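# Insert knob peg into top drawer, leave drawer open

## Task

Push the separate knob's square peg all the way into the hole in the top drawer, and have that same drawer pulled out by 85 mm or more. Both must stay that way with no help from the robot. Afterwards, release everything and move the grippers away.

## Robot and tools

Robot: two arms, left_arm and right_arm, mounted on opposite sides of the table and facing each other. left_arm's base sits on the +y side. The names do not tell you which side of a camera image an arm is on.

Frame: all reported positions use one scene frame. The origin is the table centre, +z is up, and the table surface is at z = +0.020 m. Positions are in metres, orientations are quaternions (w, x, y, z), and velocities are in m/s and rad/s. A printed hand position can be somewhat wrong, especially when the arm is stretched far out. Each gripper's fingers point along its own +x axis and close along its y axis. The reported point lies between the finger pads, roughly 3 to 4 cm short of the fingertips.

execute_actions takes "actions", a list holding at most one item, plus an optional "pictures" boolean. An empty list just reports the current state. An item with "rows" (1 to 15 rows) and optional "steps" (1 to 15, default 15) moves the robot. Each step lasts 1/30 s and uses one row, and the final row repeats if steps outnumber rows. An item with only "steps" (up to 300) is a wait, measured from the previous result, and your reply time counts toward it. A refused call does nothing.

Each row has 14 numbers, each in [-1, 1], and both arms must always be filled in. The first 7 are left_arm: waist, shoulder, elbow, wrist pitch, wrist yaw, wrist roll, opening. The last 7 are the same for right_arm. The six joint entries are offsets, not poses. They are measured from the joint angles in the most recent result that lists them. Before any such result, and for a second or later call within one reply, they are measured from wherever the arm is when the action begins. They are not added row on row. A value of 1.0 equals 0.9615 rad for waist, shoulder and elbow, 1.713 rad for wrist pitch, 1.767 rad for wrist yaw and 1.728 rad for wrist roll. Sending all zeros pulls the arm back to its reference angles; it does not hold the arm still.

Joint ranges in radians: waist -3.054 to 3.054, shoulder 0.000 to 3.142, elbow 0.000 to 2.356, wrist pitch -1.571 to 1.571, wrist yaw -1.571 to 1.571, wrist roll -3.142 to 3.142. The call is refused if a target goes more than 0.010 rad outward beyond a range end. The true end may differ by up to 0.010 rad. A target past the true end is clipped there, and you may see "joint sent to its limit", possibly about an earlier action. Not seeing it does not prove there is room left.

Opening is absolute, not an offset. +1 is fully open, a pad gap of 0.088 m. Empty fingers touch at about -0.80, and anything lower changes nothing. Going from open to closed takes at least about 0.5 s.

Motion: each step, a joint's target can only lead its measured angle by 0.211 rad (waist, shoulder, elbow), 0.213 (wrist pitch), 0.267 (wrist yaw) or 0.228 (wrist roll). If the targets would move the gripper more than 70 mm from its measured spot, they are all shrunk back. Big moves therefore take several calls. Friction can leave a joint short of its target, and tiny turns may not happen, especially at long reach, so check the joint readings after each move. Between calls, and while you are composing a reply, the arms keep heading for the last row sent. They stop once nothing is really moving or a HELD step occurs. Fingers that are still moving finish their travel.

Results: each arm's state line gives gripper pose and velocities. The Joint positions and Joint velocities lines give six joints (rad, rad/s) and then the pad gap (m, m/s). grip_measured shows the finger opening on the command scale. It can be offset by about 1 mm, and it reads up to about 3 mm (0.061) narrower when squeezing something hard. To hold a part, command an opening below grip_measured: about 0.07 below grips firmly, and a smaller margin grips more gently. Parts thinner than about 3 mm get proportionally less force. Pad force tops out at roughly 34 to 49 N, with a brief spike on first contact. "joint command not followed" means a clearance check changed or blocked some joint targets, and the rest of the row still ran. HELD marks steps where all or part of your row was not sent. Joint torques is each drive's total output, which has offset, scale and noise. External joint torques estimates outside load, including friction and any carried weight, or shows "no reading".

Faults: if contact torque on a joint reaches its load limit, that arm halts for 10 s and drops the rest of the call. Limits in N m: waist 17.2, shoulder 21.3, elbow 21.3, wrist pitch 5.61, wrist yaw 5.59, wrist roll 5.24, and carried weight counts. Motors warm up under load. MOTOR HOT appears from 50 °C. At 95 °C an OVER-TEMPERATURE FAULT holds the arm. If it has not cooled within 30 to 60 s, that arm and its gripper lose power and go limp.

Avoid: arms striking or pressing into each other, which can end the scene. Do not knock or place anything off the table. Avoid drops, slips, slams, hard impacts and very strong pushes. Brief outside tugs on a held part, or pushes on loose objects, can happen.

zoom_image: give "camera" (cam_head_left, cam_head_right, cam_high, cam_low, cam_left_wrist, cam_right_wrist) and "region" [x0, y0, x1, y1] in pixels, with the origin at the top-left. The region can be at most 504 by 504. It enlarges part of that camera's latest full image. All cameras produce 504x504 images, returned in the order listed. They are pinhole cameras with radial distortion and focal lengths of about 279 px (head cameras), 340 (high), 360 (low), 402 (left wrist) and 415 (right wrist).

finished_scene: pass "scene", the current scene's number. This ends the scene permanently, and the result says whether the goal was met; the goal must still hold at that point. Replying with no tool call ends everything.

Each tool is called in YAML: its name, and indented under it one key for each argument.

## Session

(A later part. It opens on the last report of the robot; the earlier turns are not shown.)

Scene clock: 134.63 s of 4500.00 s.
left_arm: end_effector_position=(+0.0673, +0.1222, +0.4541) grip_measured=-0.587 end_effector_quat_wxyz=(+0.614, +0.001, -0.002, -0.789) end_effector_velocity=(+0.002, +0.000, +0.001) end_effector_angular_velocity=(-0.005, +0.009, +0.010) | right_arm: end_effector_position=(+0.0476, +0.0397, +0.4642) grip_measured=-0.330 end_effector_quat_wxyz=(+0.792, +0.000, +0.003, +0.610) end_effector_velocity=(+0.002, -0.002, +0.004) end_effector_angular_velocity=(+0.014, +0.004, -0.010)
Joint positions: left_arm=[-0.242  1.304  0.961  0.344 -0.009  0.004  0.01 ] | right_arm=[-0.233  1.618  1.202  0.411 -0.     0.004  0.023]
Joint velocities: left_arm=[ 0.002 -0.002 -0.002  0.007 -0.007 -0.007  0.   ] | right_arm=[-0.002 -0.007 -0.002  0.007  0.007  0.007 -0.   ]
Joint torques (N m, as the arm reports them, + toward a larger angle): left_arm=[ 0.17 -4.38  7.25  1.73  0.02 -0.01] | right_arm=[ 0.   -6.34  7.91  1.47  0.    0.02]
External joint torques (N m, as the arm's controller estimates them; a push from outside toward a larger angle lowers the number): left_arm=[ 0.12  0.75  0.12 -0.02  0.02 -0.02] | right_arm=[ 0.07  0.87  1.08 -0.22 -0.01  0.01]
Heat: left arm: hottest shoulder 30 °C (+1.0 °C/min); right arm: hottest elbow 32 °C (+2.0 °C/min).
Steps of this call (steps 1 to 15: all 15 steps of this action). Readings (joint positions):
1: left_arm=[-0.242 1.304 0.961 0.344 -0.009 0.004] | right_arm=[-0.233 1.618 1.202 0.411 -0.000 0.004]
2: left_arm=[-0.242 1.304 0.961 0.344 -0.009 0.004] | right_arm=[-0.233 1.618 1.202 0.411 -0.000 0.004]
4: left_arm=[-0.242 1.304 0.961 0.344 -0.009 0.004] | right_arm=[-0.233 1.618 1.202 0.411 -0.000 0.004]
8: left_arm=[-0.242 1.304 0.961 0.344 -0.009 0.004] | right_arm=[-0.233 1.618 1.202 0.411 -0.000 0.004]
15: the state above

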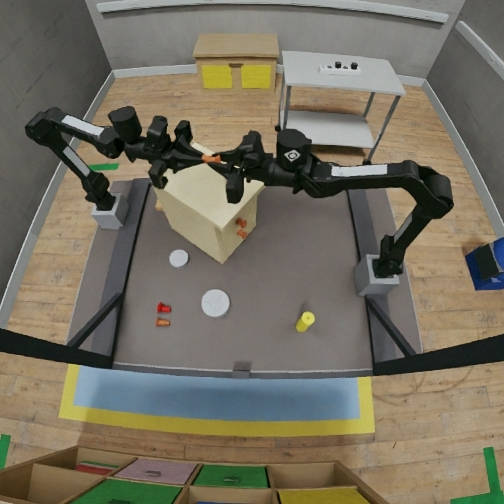

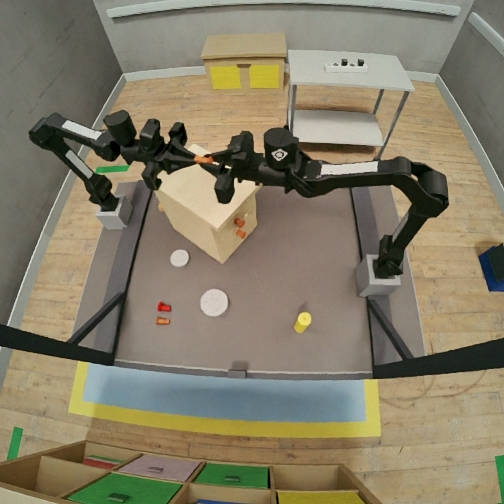

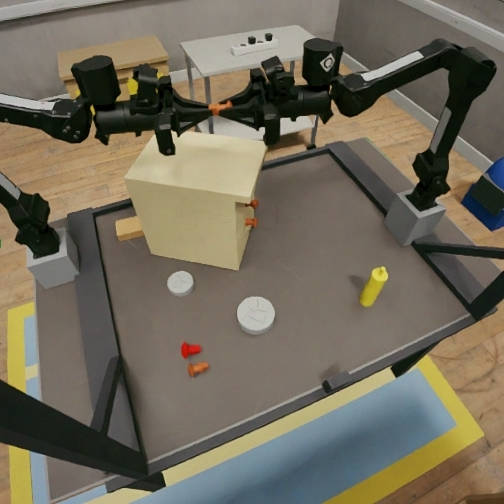

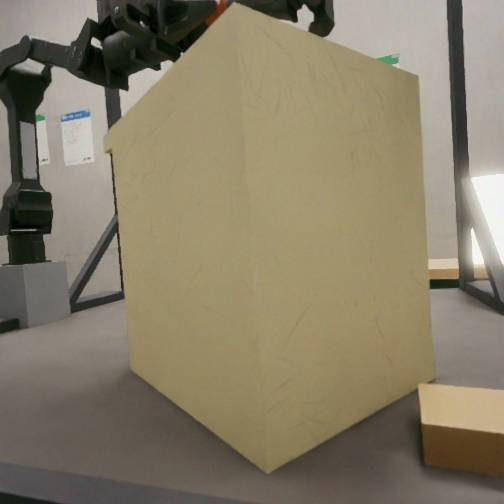

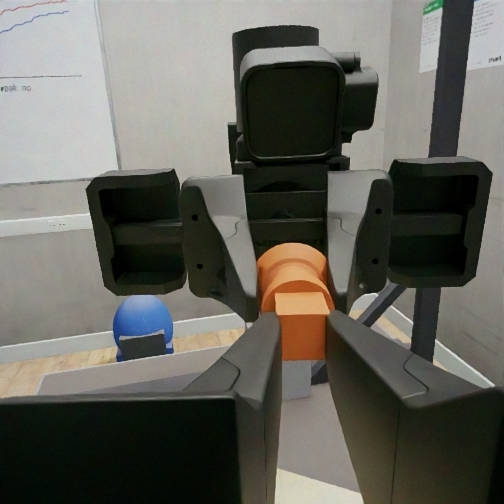

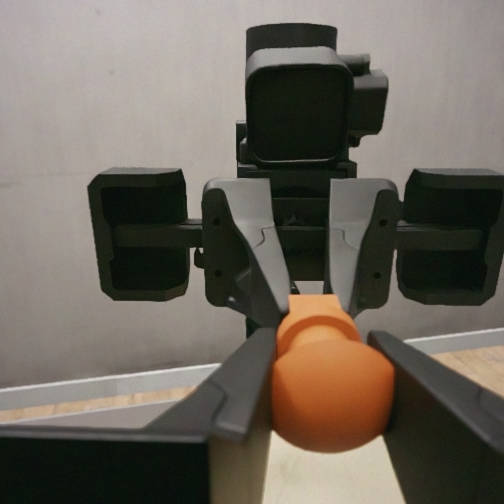

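execute_actions:
  actions:
    - {"rows":[[0,0,0,0,0,0,0,0,0,0,0,0,0,-0.42]],"steps":10}
  pictures: false

execute_actions:
  actions:
    - {"rows":[[0,-0.5,-0.4,0,0,0,0,0,-0.54,-0.667,0.1,0,0,-0.42]]}
  pictures: false

execute_actions:
  actions:
    - {"steps":15}
  pictures: false

execute_actions:
  actions:
    - {"rows":[[0,0,0,0,0,0,0,0.243,0,0,0,0.368,0,-0.42]]}
  pictures: false

execute_actions:
  actions:
    - {"rows":[[0,0,0,0,0,0,0,0,0.6,-0.15,0.35,0,0,-0.42]]}

Scene clock: 156.20 s of 4500.00 s.
left_arm: end_effector_position=(+0.0673, +0.1222, +0.4541) grip_measured=-0.021 end_effector_quat_wxyz=(+0.614, +0.001, -0.002, -0.789) end_effector_velocity=(+0.000, +0.001, -0.004) end_effector_angular_velocity=(+0.014, +0.004, -0.005) | right_arm: end_effector_position=(+0.0476, +0.0397, +0.4642) grip_measured=-0.330 end_effector_quat_wxyz=(+0.792, +0.000, +0.003, +0.610) end_effector_velocity=(+0.002, -0.001, +0.002) end_effector_angular_velocity=(+0.005, -0.009, -0.010)
Joint positions: left_arm=[-0.242  1.304  0.961  0.344 -0.009  0.004  0.038] | right_arm=[-0.233  1.618  1.202  0.411 -0.     0.004  0.023]
Joint velocities: left_arm=[ 0.002 -0.002 -0.007 -0.007  0.007 -0.007  0.01 ] | right_arm=[-0.002 -0.002 -0.002  0.007  0.007 -0.007 -0.   ]
Joint torques (N m, as the arm reports them, + toward a larger angle): left_arm=[-0.11 -4.18  7.22  1.73  0.02  0.  ] | right_arm=[-0.01 -6.35  7.91  1.47  0.    0.02]
External joint torques (N m, as the arm's controller estimates them; a push from outside toward a larger angle lowers the number): left_arm=[-0.13  0.86  0.2   0.01  0.02 -0.01] | right_arm=[ 0.01  0.9   1.04 -0.23 -0.01  0.01]
Heat: left arm: hottest elbow 30 °C (-1.0 °C/min); right arm: hottest elbow 32 °C (+2.0 °C/min).
Steps of this call (steps 1 to 15: the robot went on to your last target; steps 16 to 90: nothing new was sent; then 18.23 s passed at rest; steps 91 to 100: all 10 steps of this action). Readings (joint positions):
91: left_arm=[-0.242 1.304 0.961 0.344 -0.009 0.004] | right_arm=[-0.233 1.618 1.202 0.411 -0.000 0.004]
92: left_arm=[-0.242 1.304 0.961 0.344 -0.009 0.004] | right_arm=[-0.233 1.618 1.202 0.411 -0.000 0.004]
94: left_arm=[-0.242 1.304 0.961 0.344 -0.009 0.004] | right_arm=[-0.233 1.618 1.202 0.411 -0.000 0.004]
98: left_arm=[-0.242 1.304 0.961 0.344 -0.009 0.004] | right_arm=[-0.233 1.618 1.202 0.411 -0.000 0.004]
100: the state above

Scene clock: 156.70 s of 4500.00 s.
left_arm: end_effector_position=(+0.0950, +0.2275, +0.4436) grip_measured=-0.003 end_effector_quat_wxyz=(+0.614, -0.042, -0.035, -0.788) end_effector_velocity=(-0.003, -0.002, -0.045) end_effector_angular_velocity=(+0.091, -0.047, -0.007) | right_arm: end_effector_position=(+0.0125, -0.0930, +0.4155) grip_measured=-0.330 end_effector_quat_wxyz=(+0.792, +0.013, -0.013, +0.610) end_effector_velocity=(-0.002, -0.015, -0.100) end_effector_angular_velocity=(-0.203, +0.062, -0.010)
Joint positions: left_arm=[-0.242  0.828  0.589  0.346 -0.009  0.004  0.039] | right_arm=[-0.233  1.11   0.571  0.575 -0.     0.004  0.023]
Joint velocities: left_arm=[-0.002  0.002 -0.09  -0.007  0.007  0.022 -0.   ] | right_arm=[-0.002 -0.002 -0.222  0.007  0.007  0.007 -0.   ]
Joint torques (N m, as the arm reports them, + toward a larger angle): left_arm=[-0.08 -1.98  6.37  1.59 -0.02 -0.03] | right_arm=[ 0.01 -3.72  8.63  1.96  0.    0.02]
External joint torques (N m, as the arm's controller estimates them; a push from outside toward a larger angle lowers the number): left_arm=[-0.07  0.   -0.85 -0.12 -0.03 -0.04] | right_arm=[ 0.01  0.51  0.87 -0.1  -0.01  0.01]
Heat: left arm: hottest elbow 30 °C (-1.0 °C/min); right arm: hottest elbow 32 °C (+2.0 °C/min).
Steps of this call (steps 1 to 15: all 15 steps of this action). Readings (joint positions):
1: left_arm=[-0.242 1.283 0.938 0.352 -0.009 0.004] | right_arm=[-0.233 1.599 1.179 0.439 -0.000 0.004]
2: left_arm=[-0.242 1.238 0.885 0.350 -0.009 0.004] | right_arm=[-0.233 1.561 1.120 0.481 -0.000 0.004]
4: left_arm=[-0.242 1.119 0.762 0.339 -0.009 0.004] | right_arm=[-0.233 1.453 0.995 0.531 -0.000 0.004]
8: left_arm=[-0.242 0.910 0.612 0.338 -0.009 0.004] | right_arm=[-0.233 1.216 0.777 0.574 -0.000 0.004]
15: the state above

Scene clock: 157.20 s of 4500.00 s.
left_arm: end_effector_position=(+0.0949, +0.2274, +0.4406) grip_measured=-0.003 end_effector_quat_wxyz=(+0.614, -0.039, -0.032, -0.788) end_effector_velocity=(-0.000, +0.000, -0.002) end_effector_angular_velocity=(+0.009, +0.004, -0.006) | right_arm: end_effector_position=(+0.0123, -0.0939, +0.4153) grip_measured=-0.330 end_effector_quat_wxyz=(+0.792, +0.013, -0.014, +0.610) end_effector_velocity=(+0.002, -0.001, +0.001) end_effector_angular_velocity=(+0.005, -0.009, -0.010)
Joint positions: left_arm=[-0.242  0.828  0.584  0.345 -0.009  0.004  0.039] | right_arm=[-0.233  1.107  0.566  0.579 -0.     0.004  0.023]
Joint velocities: left_arm=[ 0.002 -0.002 -0.002 -0.007  0.007 -0.007 -0.   ] | right_arm=[-0.002 -0.002 -0.002  0.007  0.007 -0.007 -0.   ]
Joint torques (N m, as the arm reports them, + toward a larger angle): left_arm=[-0.06 -2.06  6.09  1.63  0.04  0.  ] | right_arm=[ 0.01 -3.61  7.05  1.71  0.    0.03]
External joint torques (N m, as the arm's controller estimates them; a push from outside toward a larger angle lowers the number): left_arm=[-0.07 -0.07 -1.   -0.07  0.04 -0.01] | right_arm=[ 0.01 -0.22  0.38  0.03  0.    0.02]
Heat: left arm: hottest elbow 30 °C (-1.0 °C/min); right arm: hottest elbow 32 °C (+2.0 °C/min).
Steps of this call (steps 1 to 15: the robot went on to your last target). Readings (joint positions):
1: left_arm=[-0.242 0.828 0.587 0.346 -0.009 0.004] | right_arm=[-0.233 1.110 0.567 0.575 -0.000 0.004]
2: left_arm=[-0.242 0.828 0.585 0.345 -0.009 0.004] | right_arm=[-0.233 1.110 0.566 0.576 -0.000 0.004]
4: left_arm=[-0.242 0.828 0.584 0.345 -0.009 0.004] | right_arm=[-0.233 1.108 0.566 0.579 -0.000 0.004]
8: left_arm=[-0.242 0.828 0.584 0.345 -0.009 0.004] | right_arm=[-0.233 1.107 0.566 0.579 -0.000 0.004]
15: the state above
All arms were judged still, so your last target was given up. Only a new action makes them travel on or press farther. Fingers that are still opening or closing keep moving.

Scene clock: 157.70 s of 4500.00 s.
left_arm: end_effector_position=(+0.0949, +0.2274, +0.4406) grip_measured=-0.003 end_effector_quat_wxyz=(+0.614, -0.039, -0.032, -0.788) end_effector_velocity=(+0.001, +0.001, -0.004) end_effector_angular_velocity=(+0.022, +0.018, +0.003) | right_arm: end_effector_position=(+0.0196, -0.1144, +0.4142) grip_measured=-0.330 end_effector_quat_wxyz=(+0.900, +0.019, -0.008, +0.436) end_effector_velocity=(+0.002, -0.003, -0.003) end_effector_angular_velocity=(-0.008, +0.008, -0.039)
Joint positions: left_arm=[-0.242  0.828  0.584  0.345 -0.009  0.004  0.039] | right_arm=[-0.004  1.107  0.566  0.579  0.64   0.004  0.023]
Joint velocities: left_arm=[-0.002 -0.007 -0.002 -0.022 -0.007 -0.022  0.   ] | right_arm=[ 0.012  0.002 -0.002 -0.007  0.051  0.007  0.   ]
Joint torques (N m, as the arm reports them, + toward a larger angle): left_arm=[ 0.03 -1.7   7.25  1.7   0.   -0.01] | right_arm=[ 0.33 -2.72  7.56  1.34  0.1   0.02]
External joint torques (N m, as the arm's controller estimates them; a push from outside toward a larger angle lowers the number): left_arm=[ 0.02  0.27  0.19  0.01  0.01 -0.02] | right_arm=[ 0.32  0.44  1.08 -0.19  0.12  0.01]
Heat: left arm: hottest elbow 30 °C (-1.0 °C/min); right arm: hottest elbow 32 °C (+2.0 °C/min).
Steps of this call (steps 1 to 15: all 15 steps of this action). Readings (joint positions):
1: left_arm=[-0.242 0.828 0.584 0.345 -0.009 0.004] | right_arm=[-0.214 1.107 0.566 0.579 0.053 0.004]
2: left_arm=[-0.242 0.828 0.584 0.345 -0.009 0.004] | right_arm=[-0.162 1.107 0.566 0.579 0.139 0.004]
4: left_arm=[-0.242 0.828 0.584 0.345 -0.009 0.004] | right_arm=[-0.060 1.107 0.566 0.579 0.272 0.004]
8: left_arm=[-0.242 0.828 0.584 0.345 -0.009 0.004] | right_arm=[-0.009 1.107 0.566 0.579 0.541 0.004]
15: the state above

Scene clock: 158.20 s of 4500.00 s.
left_arm: end_effector_position=(+0.0949, +0.2274, +0.4406) grip_measured=-0.003 end_effector_quat_wxyz=(+0.614, -0.039, -0.032, -0.788) end_effector_velocity=(-0.001, -0.000, +0.002) end_effector_angular_velocity=(-0.002, +0.024, -0.002) | right_arm: end_effector_position=(+0.0206, -0.0766, +0.2787) grip_measured=-0.330 end_effector_quat_wxyz=(+0.899, -0.036, +0.021, +0.435) end_effector_velocity=(-0.002, +0.007, +0.017) end_effector_angular_velocity=(+0.124, +0.005, +0.029)
Joint positions: left_arm=[-0.242  0.828  0.584  0.345 -0.009  0.004  0.039] | right_arm=[-0.003  1.672  0.424  1.162  0.641  0.004  0.023]
Joint velocities: left_arm=[-0.007  0.002  0.002  0.007 -0.007 -0.022 -0.   ] | right_arm=[-0.007  0.037  0.002  0.154 -0.037  0.007 -0.   ]
Joint torques (N m, as the arm reports them, + toward a larger angle): left_arm=[-0.01 -1.7   7.11  1.71  0.03  0.  ] | right_arm=[ 0.   -3.87  4.87  1.62  0.02  0.02]
External joint torques (N m, as the arm's controller estimates them; a push from outside toward a larger angle lowers the number): left_arm=[ 0.    0.28 -0.04 -0.02  0.02 -0.01] | right_arm=[ 0.    1.45  0.3   0.   -0.01  0.01]
Heat: left arm: hottest elbow 30 °C (-1.0 °C/min); right arm: hottest elbow 32 °C (+2.0 °C/min).
Steps of this call (steps 1 to 15: all 15 steps of this action). Readings (joint positions):
1: left_arm=[-0.242 0.828 0.584 0.345 -0.009 0.004] | right_arm=[-0.003 1.126 0.554 0.614 0.642 0.004]
2: left_arm=[-0.242 0.828 0.584 0.345 -0.009 0.004] | right_arm=[-0.003 1.160 0.535 0.687 0.643 0.004]
4: left_arm=[-0.242 0.828 0.584 0.345 -0.009 0.004] | right_arm=[-0.003 1.264 0.491 0.789 0.643 0.004]
8: left_arm=[-0.242 0.828 0.584 0.345 -0.009 0.004] | right_arm=[-0.003 1.513 0.430 1.012 0.642 0.004]
15: the state above

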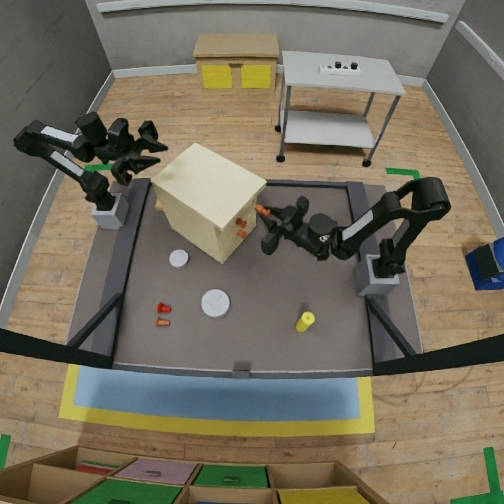

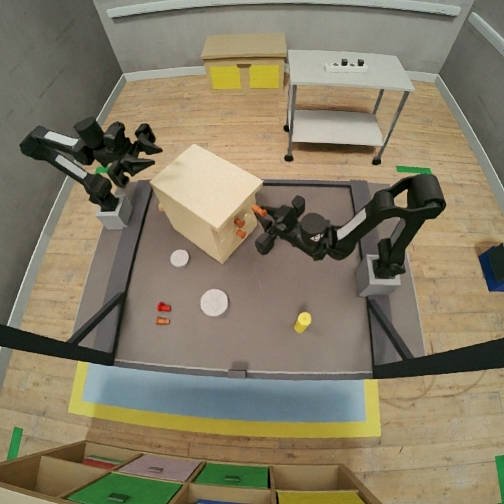

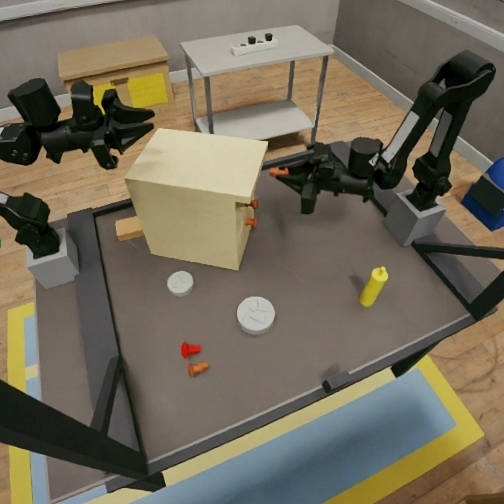

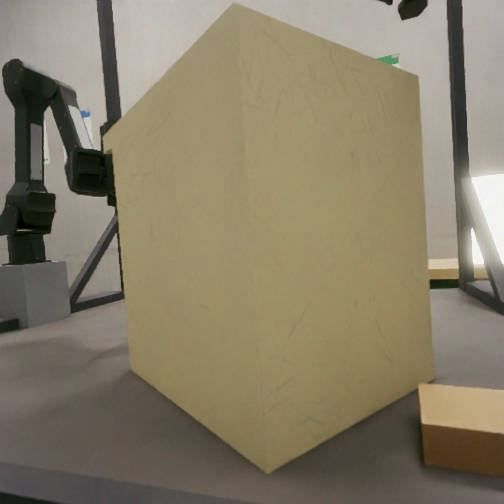

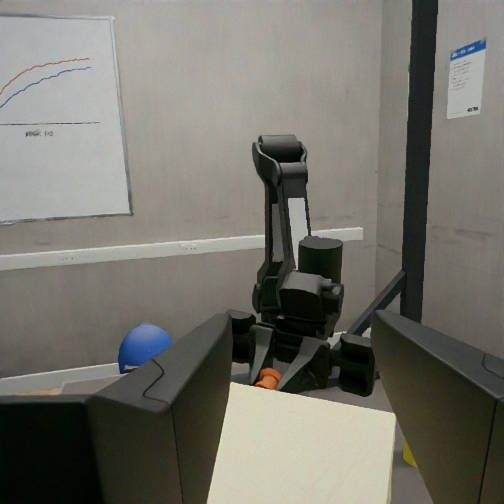

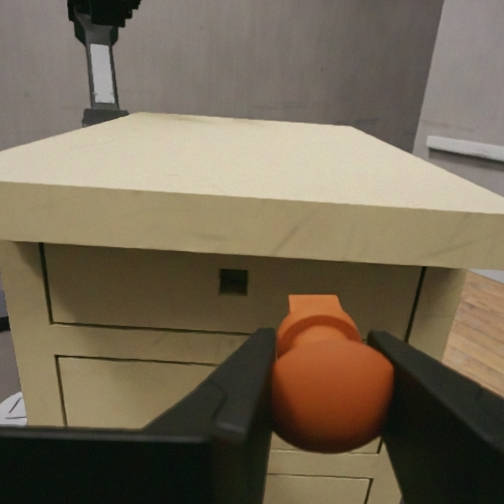

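execute_actions:
  actions:
    - {"rows":[[0,0,0,0,0,0,0,0.014,0.22,-0.03,0.13,0.006,0,-0.42]]}
  pictures: false

execute_actions:
  actions:
    - {"rows":[[0,0,0,0,0,0,0,0,0.132,0.17,0.04,0,0,-0.42]]}

Scene clock: 171.17 s of 4500.00 s.
left_arm: end_effector_position=(+0.0949, +0.2274, +0.4406) grip_measured=-0.003 end_effector_quat_wxyz=(+0.614, -0.039, -0.032, -0.788) end_effector_velocity=(+0.004, -0.001, -0.000) end_effector_angular_velocity=(-0.000, +0.010, +0.024) | right_arm: end_effector_position=(+0.0179, -0.0771, +0.2391) grip_measured=-0.330 end_effector_quat_wxyz=(+0.899, -0.044, +0.024, +0.436) end_effector_velocity=(-0.000, -0.001, +0.000) end_effector_angular_velocity=(-0.011, -0.016, +0.007)
Joint positions: left_arm=[-0.242  0.828  0.584  0.345 -0.009  0.004  0.039] | right_arm=[0.007 1.877 0.394 1.38  0.649 0.004 0.023]
Joint velocities: left_arm=[ 0.002  0.002 -0.002  0.007 -0.022 -0.007 -0.   ] | right_arm=[-0.002 -0.002 -0.007  0.007 -0.007 -0.022 -0.   ]
Joint torques (N m, as the arm reports them, + toward a larger angle): left_arm=[-0.03 -1.83  7.18  1.72  0.02 -0.02] | right_arm=[ 0.32 -4.16  3.86  1.64  0.16  0.03]
External joint torques (N m, as the arm's controller estimates them; a push from outside toward a larger angle lowers the number): left_arm=[-0.06  0.11  0.1   0.02  0.03 -0.03] | right_arm=[0.31 1.31 0.57 0.09 0.12 0.02]
Heat: left arm: hottest elbow 31 °C (-1.0 °C/min); right arm: hottest elbow 31 °C (+0.0 °C/min).
Steps of this call (steps 1 to 30: the robot went on to your last target; steps 31 to 90: nothing new was sent; then 9.47 s passed at rest; steps 91 to 105: all 15 steps of this action). Readings (joint positions):
91: left_arm=[-0.242 0.828 0.584 0.345 -0.009 0.004] | right_arm=[-0.003 1.702 0.421 1.213 0.642 0.004]
92: left_arm=[-0.242 0.828 0.584 0.345 -0.009 0.004] | right_arm=[-0.001 1.745 0.419 1.288 0.646 0.004]
94: left_arm=[-0.242 0.828 0.584 0.345 -0.009 0.004] | right_arm=[0.004 1.822 0.413 1.321 0.646 0.004]
98: left_arm=[-0.242 0.828 0.584 0.345 -0.009 0.004] | right_arm=[0.007 1.876 0.394 1.366 0.649 0.004]
105: the state above

Scene clock: 171.67 s of 4500.00 s.
left_arm: end_effector_position=(+0.0949, +0.2274, +0.4406) grip_measured=-0.003 end_effector_quat_wxyz=(+0.614, -0.039, -0.032, -0.788) end_effector_velocity=(-0.003, +0.001, -0.005) end_effector_angular_velocity=(+0.023, +0.001, -0.015) | right_arm: end_effector_position=(+0.0187, -0.0384, +0.2491) grip_measured=-0.330 end_effector_quat_wxyz=(+0.900, -0.000, +0.002, +0.437) end_effector_velocity=(-0.002, +0.004, +0.002) end_effector_angular_velocity=(+0.008, -0.006, +0.020)
Joint positions: left_arm=[-0.242  0.828  0.584  0.345 -0.009  0.004  0.039] | right_arm=[0.006 1.997 0.548 1.444 0.648 0.004 0.023]
Joint velocities: left_arm=[-0.007 -0.002 -0.002 -0.022  0.007 -0.007 -0.   ] | right_arm=[-0.002  0.002  0.007  0.007 -0.022 -0.007 -0.   ]
Joint torques (N m, as the arm reports them, + toward a larger angle): left_arm=[ 0.12 -1.66  7.07  1.75  0.03 -0.01] | right_arm=[ 0.04 -5.01  4.93  1.64  0.06  0.02]
External joint torques (N m, as the arm's controller estimates them; a push from outside toward a larger angle lowers the number): left_arm=[ 0.14  0.25  0.06  0.08  0.02 -0.02] | right_arm=[0.03 1.51 1.45 0.07 0.06 0.01]
Heat: left arm: hottest elbow 31 °C (-1.0 °C/min); right arm: hottest elbow 31 °C (+0.0 °C/min).
Steps of this call (steps 1 to 15: all 15 steps of this action). Readings (joint positions):
1: left_arm=[-0.242 0.828 0.584 0.345 -0.009 0.004] | right_arm=[0.007 1.891 0.407 1.392 0.652 0.004]
2: left_arm=[-0.242 0.828 0.584 0.345 -0.009 0.004] | right_arm=[0.006 1.922 0.440 1.412 0.656 0.004]
4: left_arm=[-0.242 0.828 0.584 0.345 -0.009 0.004] | right_arm=[0.006 1.971 0.511 1.424 0.648 0.004]
8: left_arm=[-0.242 0.828 0.584 0.345 -0.009 0.004] | right_arm=[0.006 1.990 0.546 1.442 0.648 0.004]
15: the state above

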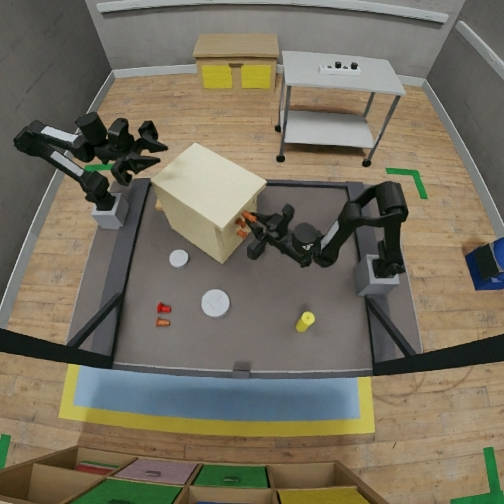

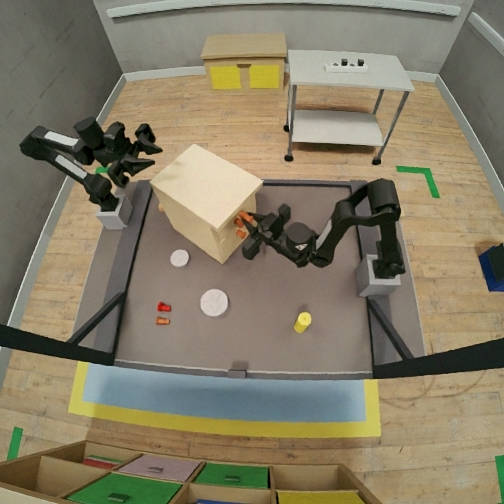

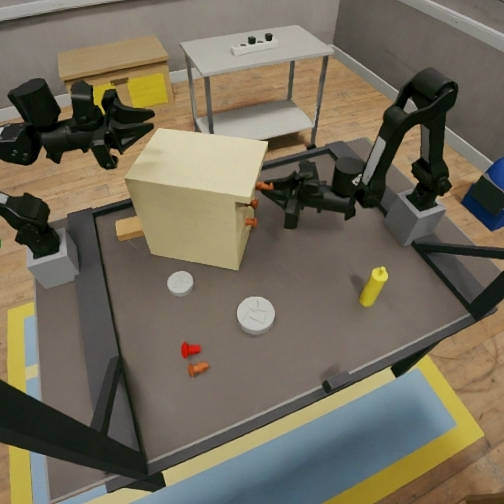

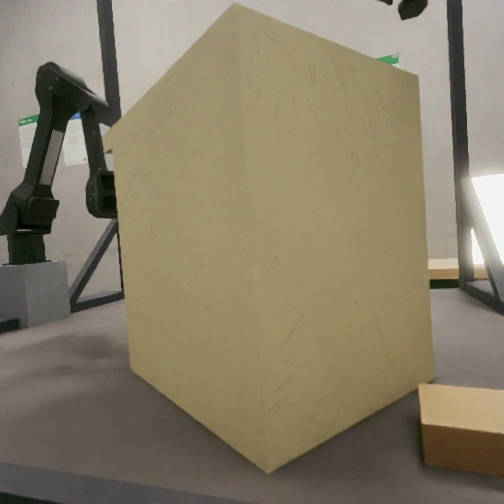

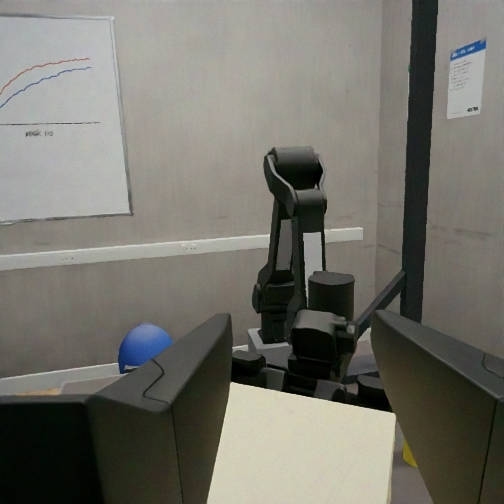

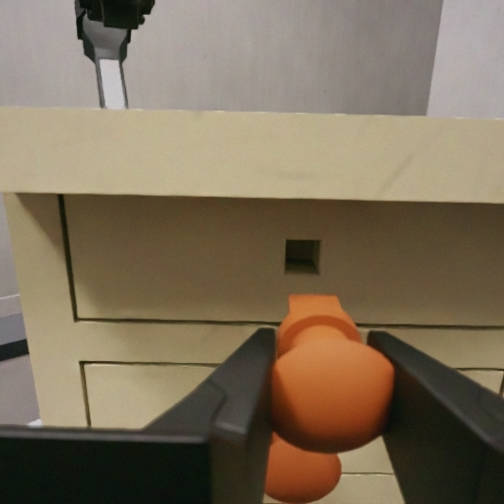

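execute_actions:
  actions:
    - {"rows":[[0,0,0,0,0,0,0,-0.051,0.028,0.086,-0.03,-0.028,0.012,-0.42]]}

zoom_image:
  camera: "cam_right_wrist"
  region: [230,220,400,360]

Scene clock: 181.90 s of 4500.00 s.
left_arm: end_effector_position=(+0.0949, +0.2274, +0.4406) grip_measured=-0.003 end_effector_quat_wxyz=(+0.614, -0.039, -0.032, -0.788) end_effector_velocity=(+0.003, -0.000, -0.001) end_effector_angular_velocity=(-0.004, -0.004, +0.020) | right_arm: end_effector_position=(+0.0331, -0.0216, +0.2530) grip_measured=-0.330 end_effector_quat_wxyz=(+0.900, +0.009, +0.004, +0.437) end_effector_velocity=(+0.000, -0.000, -0.001) end_effector_angular_velocity=(-0.012, -0.005, +0.005)
Joint positions: left_arm=[-0.242  0.828  0.584  0.345 -0.009  0.004  0.039] | right_arm=[-0.04   2.017  0.622  1.395  0.601  0.019  0.023]
Joint velocities: left_arm=[-0.002 -0.002 -0.007  0.007 -0.022  0.007 -0.   ] | right_arm=[-0.002 -0.002 -0.002 -0.007 -0.007 -0.007 -0.   ]
Joint torques (N m, as the arm reports them, + toward a larger angle): left_arm=[ 0.04 -1.71  7.27  1.71  0.05  0.01] | right_arm=[-0.22 -5.35  5.26  1.24 -0.08  0.18]
External joint torques (N m, as the arm's controller estimates them; a push from outside toward a larger angle lowers the number): left_arm=[0.05 0.22 0.24 0.02 0.04 0.  ] | right_arm=[-0.22  1.48  1.57 -0.31 -0.08  0.17]
Heat: left arm: hottest elbow 31 °C (+0.0 °C/min); right arm: hottest elbow 30 °C (-1.0 °C/min).
Steps of this call (steps 1 to 15: the robot went on to your last target; steps 16 to 90: nothing new was sent; then 6.73 s passed at rest; steps 91 to 105: all 15 steps of this action). Readings (joint positions):
91: left_arm=[-0.242 0.828 0.584 0.345 -0.009 0.004] | right_arm=[0.004 1.999 0.556 1.441 0.641 0.005]
92: left_arm=[-0.242 0.828 0.584 0.345 -0.009 0.004] | right_arm=[-0.006 2.004 0.571 1.425 0.628 0.008]
94: left_arm=[-0.242 0.828 0.584 0.345 -0.009 0.004] | right_arm=[-0.026 2.014 0.605 1.407 0.613 0.014]
98: left_arm=[-0.242 0.828 0.584 0.345 -0.009 0.004] | right_arm=[-0.040 2.015 0.622 1.398 0.604 0.018]
105: the state above

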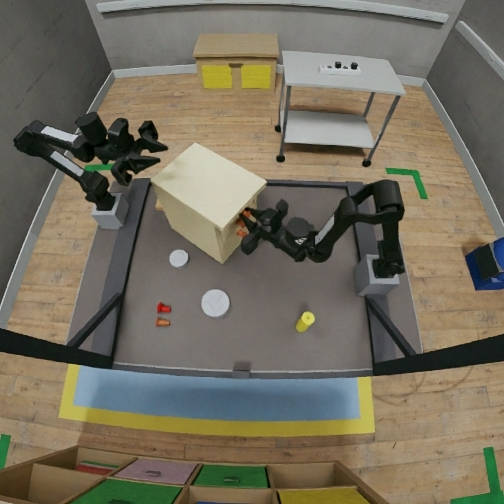

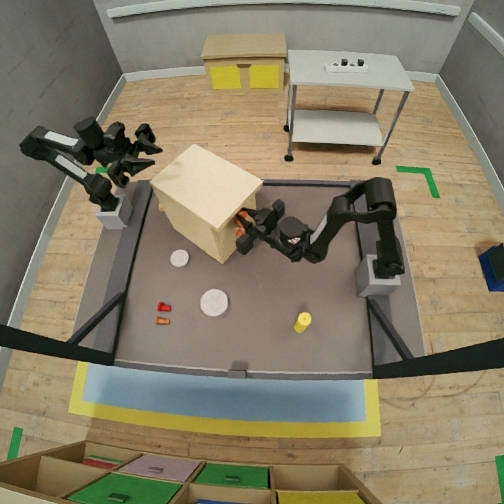

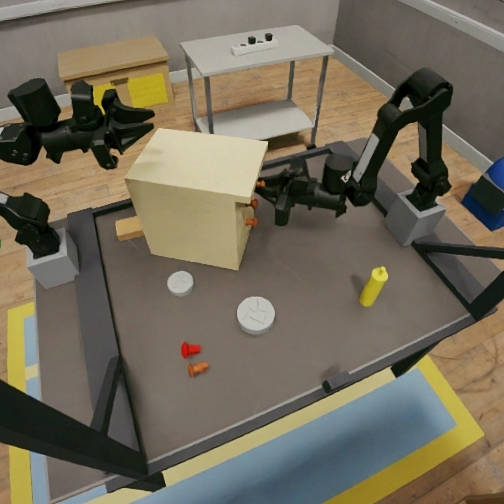

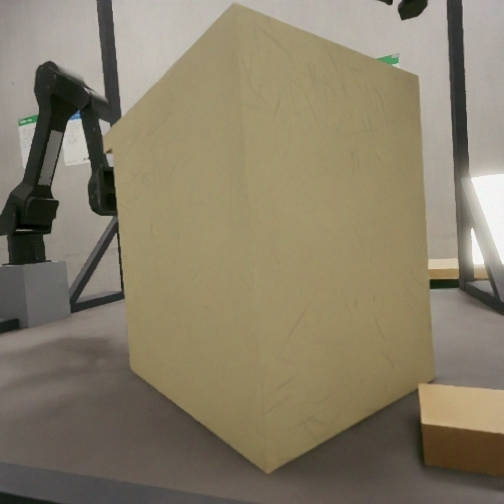

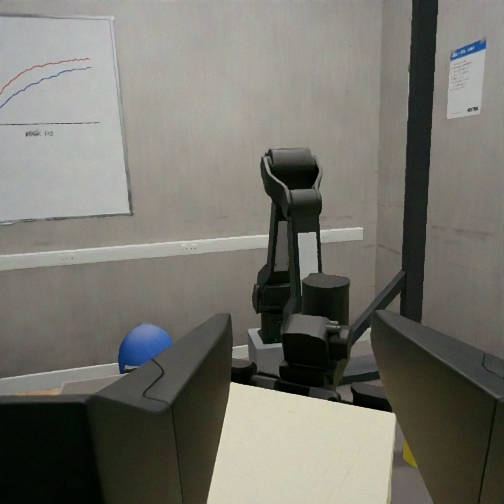

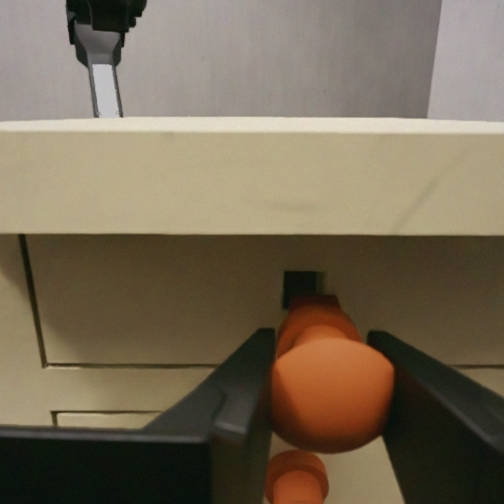

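Region (230, 220, 400, 360) of cam_right_wrist's 504x504 image, scaled by 2.965, with more detail than that image has; it fills the top 415 rows of this view, and the rest is white.

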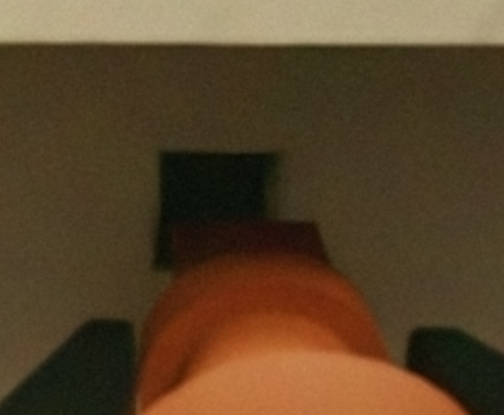

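execute_actions:
  actions:
    - {"rows":[[0,0,0,0,0,0,0,-0.027,0.031,0.057,-0.016,-0.014,0,-0.42]]}

zoom_image:
  camera: "cam_right_wrist"
  region: [230,220,400,360]

Scene clock: 189.63 s of 4500.00 s.
left_arm: end_effector_position=(+0.0949, +0.2274, +0.4406) grip_measured=-0.003 end_effector_quat_wxyz=(+0.614, -0.039, -0.032, -0.788) end_effector_velocity=(-0.001, +0.001, +0.001) end_effector_angular_velocity=(-0.002, +0.024, -0.002) | right_arm: end_effector_position=(+0.0345, -0.0177, +0.2441) grip_measured=-0.330 end_effector_quat_wxyz=(+0.898, -0.005, +0.012, +0.439) end_effector_velocity=(+0.002, -0.002, -0.006) end_effector_angular_velocity=(-0.031, -0.004, -0.010)
Joint positions: left_arm=[-0.242  0.828  0.584  0.345 -0.009  0.004  0.039] | right_arm=[-0.046  2.037  0.637  1.37   0.589  0.019  0.023]
Joint velocities: left_arm=[-0.007 -0.002 -0.002  0.007 -0.007 -0.022  0.   ] | right_arm=[-0.002  0.002 -0.002 -0.022  0.007 -0.007 -0.   ]
Joint torques (N m, as the arm reports them, + toward a larger angle): left_arm=[-0.1  -1.73  7.21  1.71  0.02 -0.01] | right_arm=[-1.87 -5.22  9.05  1.2  -0.55  0.02]
External joint torques (N m, as the arm's controller estimates them; a push from outside toward a larger angle lowers the number): left_arm=[-0.08  0.25  0.11  0.01  0.01 -0.02] | right_arm=[-1.86  1.75  5.34 -0.37 -0.56  0.01]
Heat: left arm: hottest elbow 31 °C (+1.0 °C/min); right arm: hottest elbow 30 °C (-2.0 °C/min).
Steps of this call (steps 1 to 15: the robot went on to your last target; steps 16 to 90: nothing new was sent; then 4.23 s passed at rest; steps 91 to 105: all 15 steps of this action). Readings (joint positions):
91: left_arm=[-0.242 0.828 0.584 0.345 -0.009 0.004] | right_arm=[-0.041 2.019 0.626 1.392 0.598 0.019]
92: left_arm=[-0.242 0.828 0.584 0.345 -0.009 0.004] | right_arm=[-0.044 2.023 0.634 1.386 0.596 0.019]
94: left_arm=[-0.242 0.828 0.584 0.345 -0.009 0.004] | right_arm=[-0.044 2.028 0.634 1.379 0.595 0.019]
98: left_arm=[-0.242 0.828 0.584 0.345 -0.009 0.004] | right_arm=[-0.046 2.035 0.636 1.372 0.591 0.019]
105: the state above

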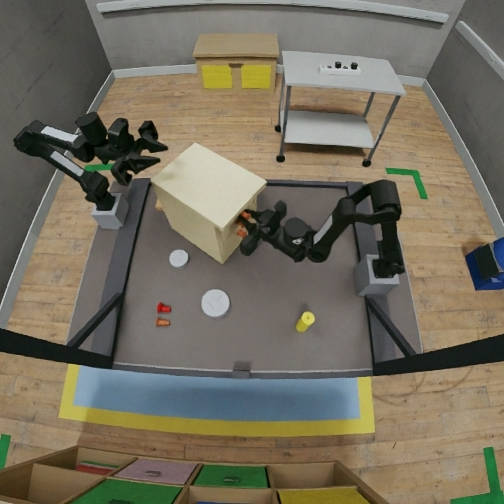

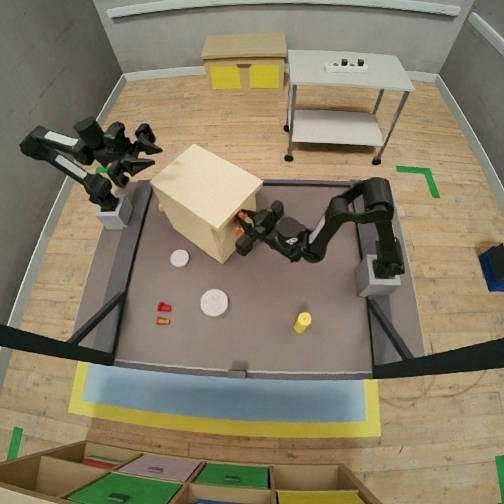

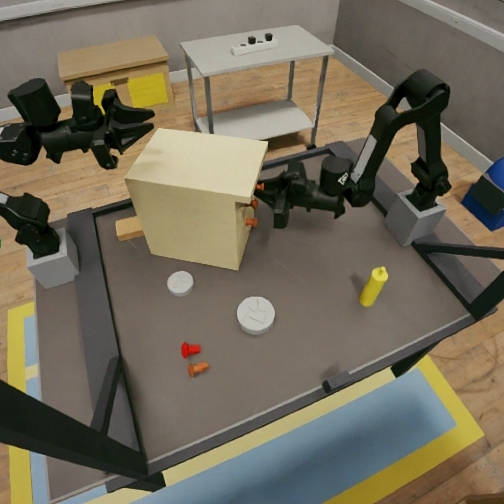

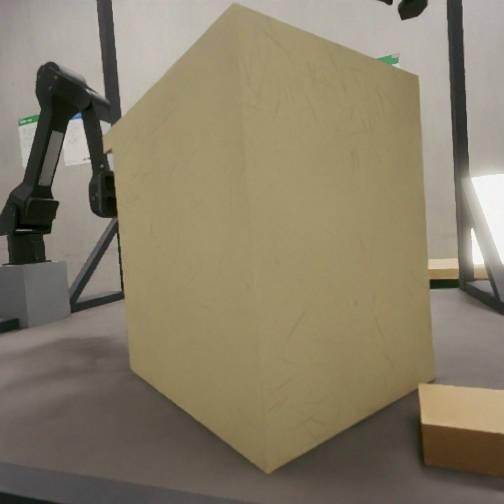

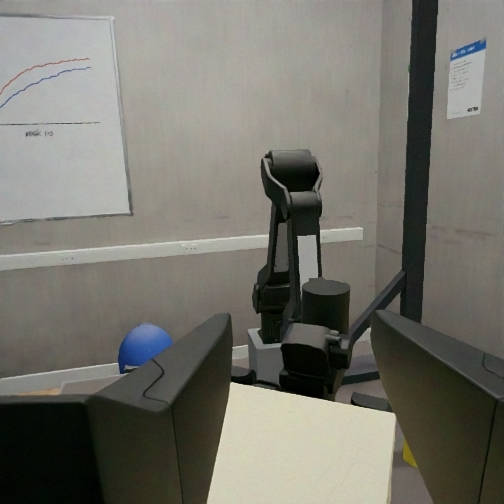

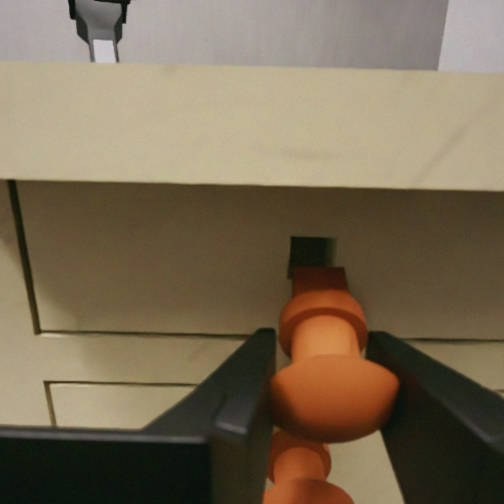

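Region (230, 220, 400, 360) of cam_right_wrist's 504x504 image, scaled by 2.965, with more detail than that image has; it fills the top 415 rows of this view, and the rest is white.

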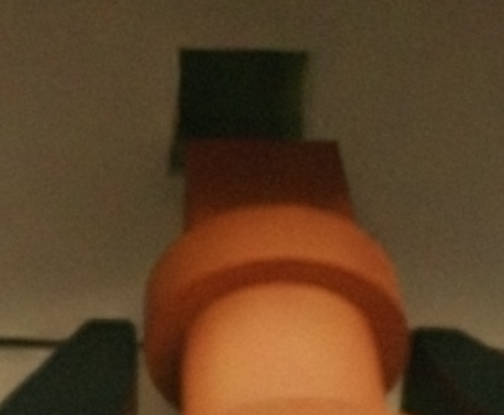

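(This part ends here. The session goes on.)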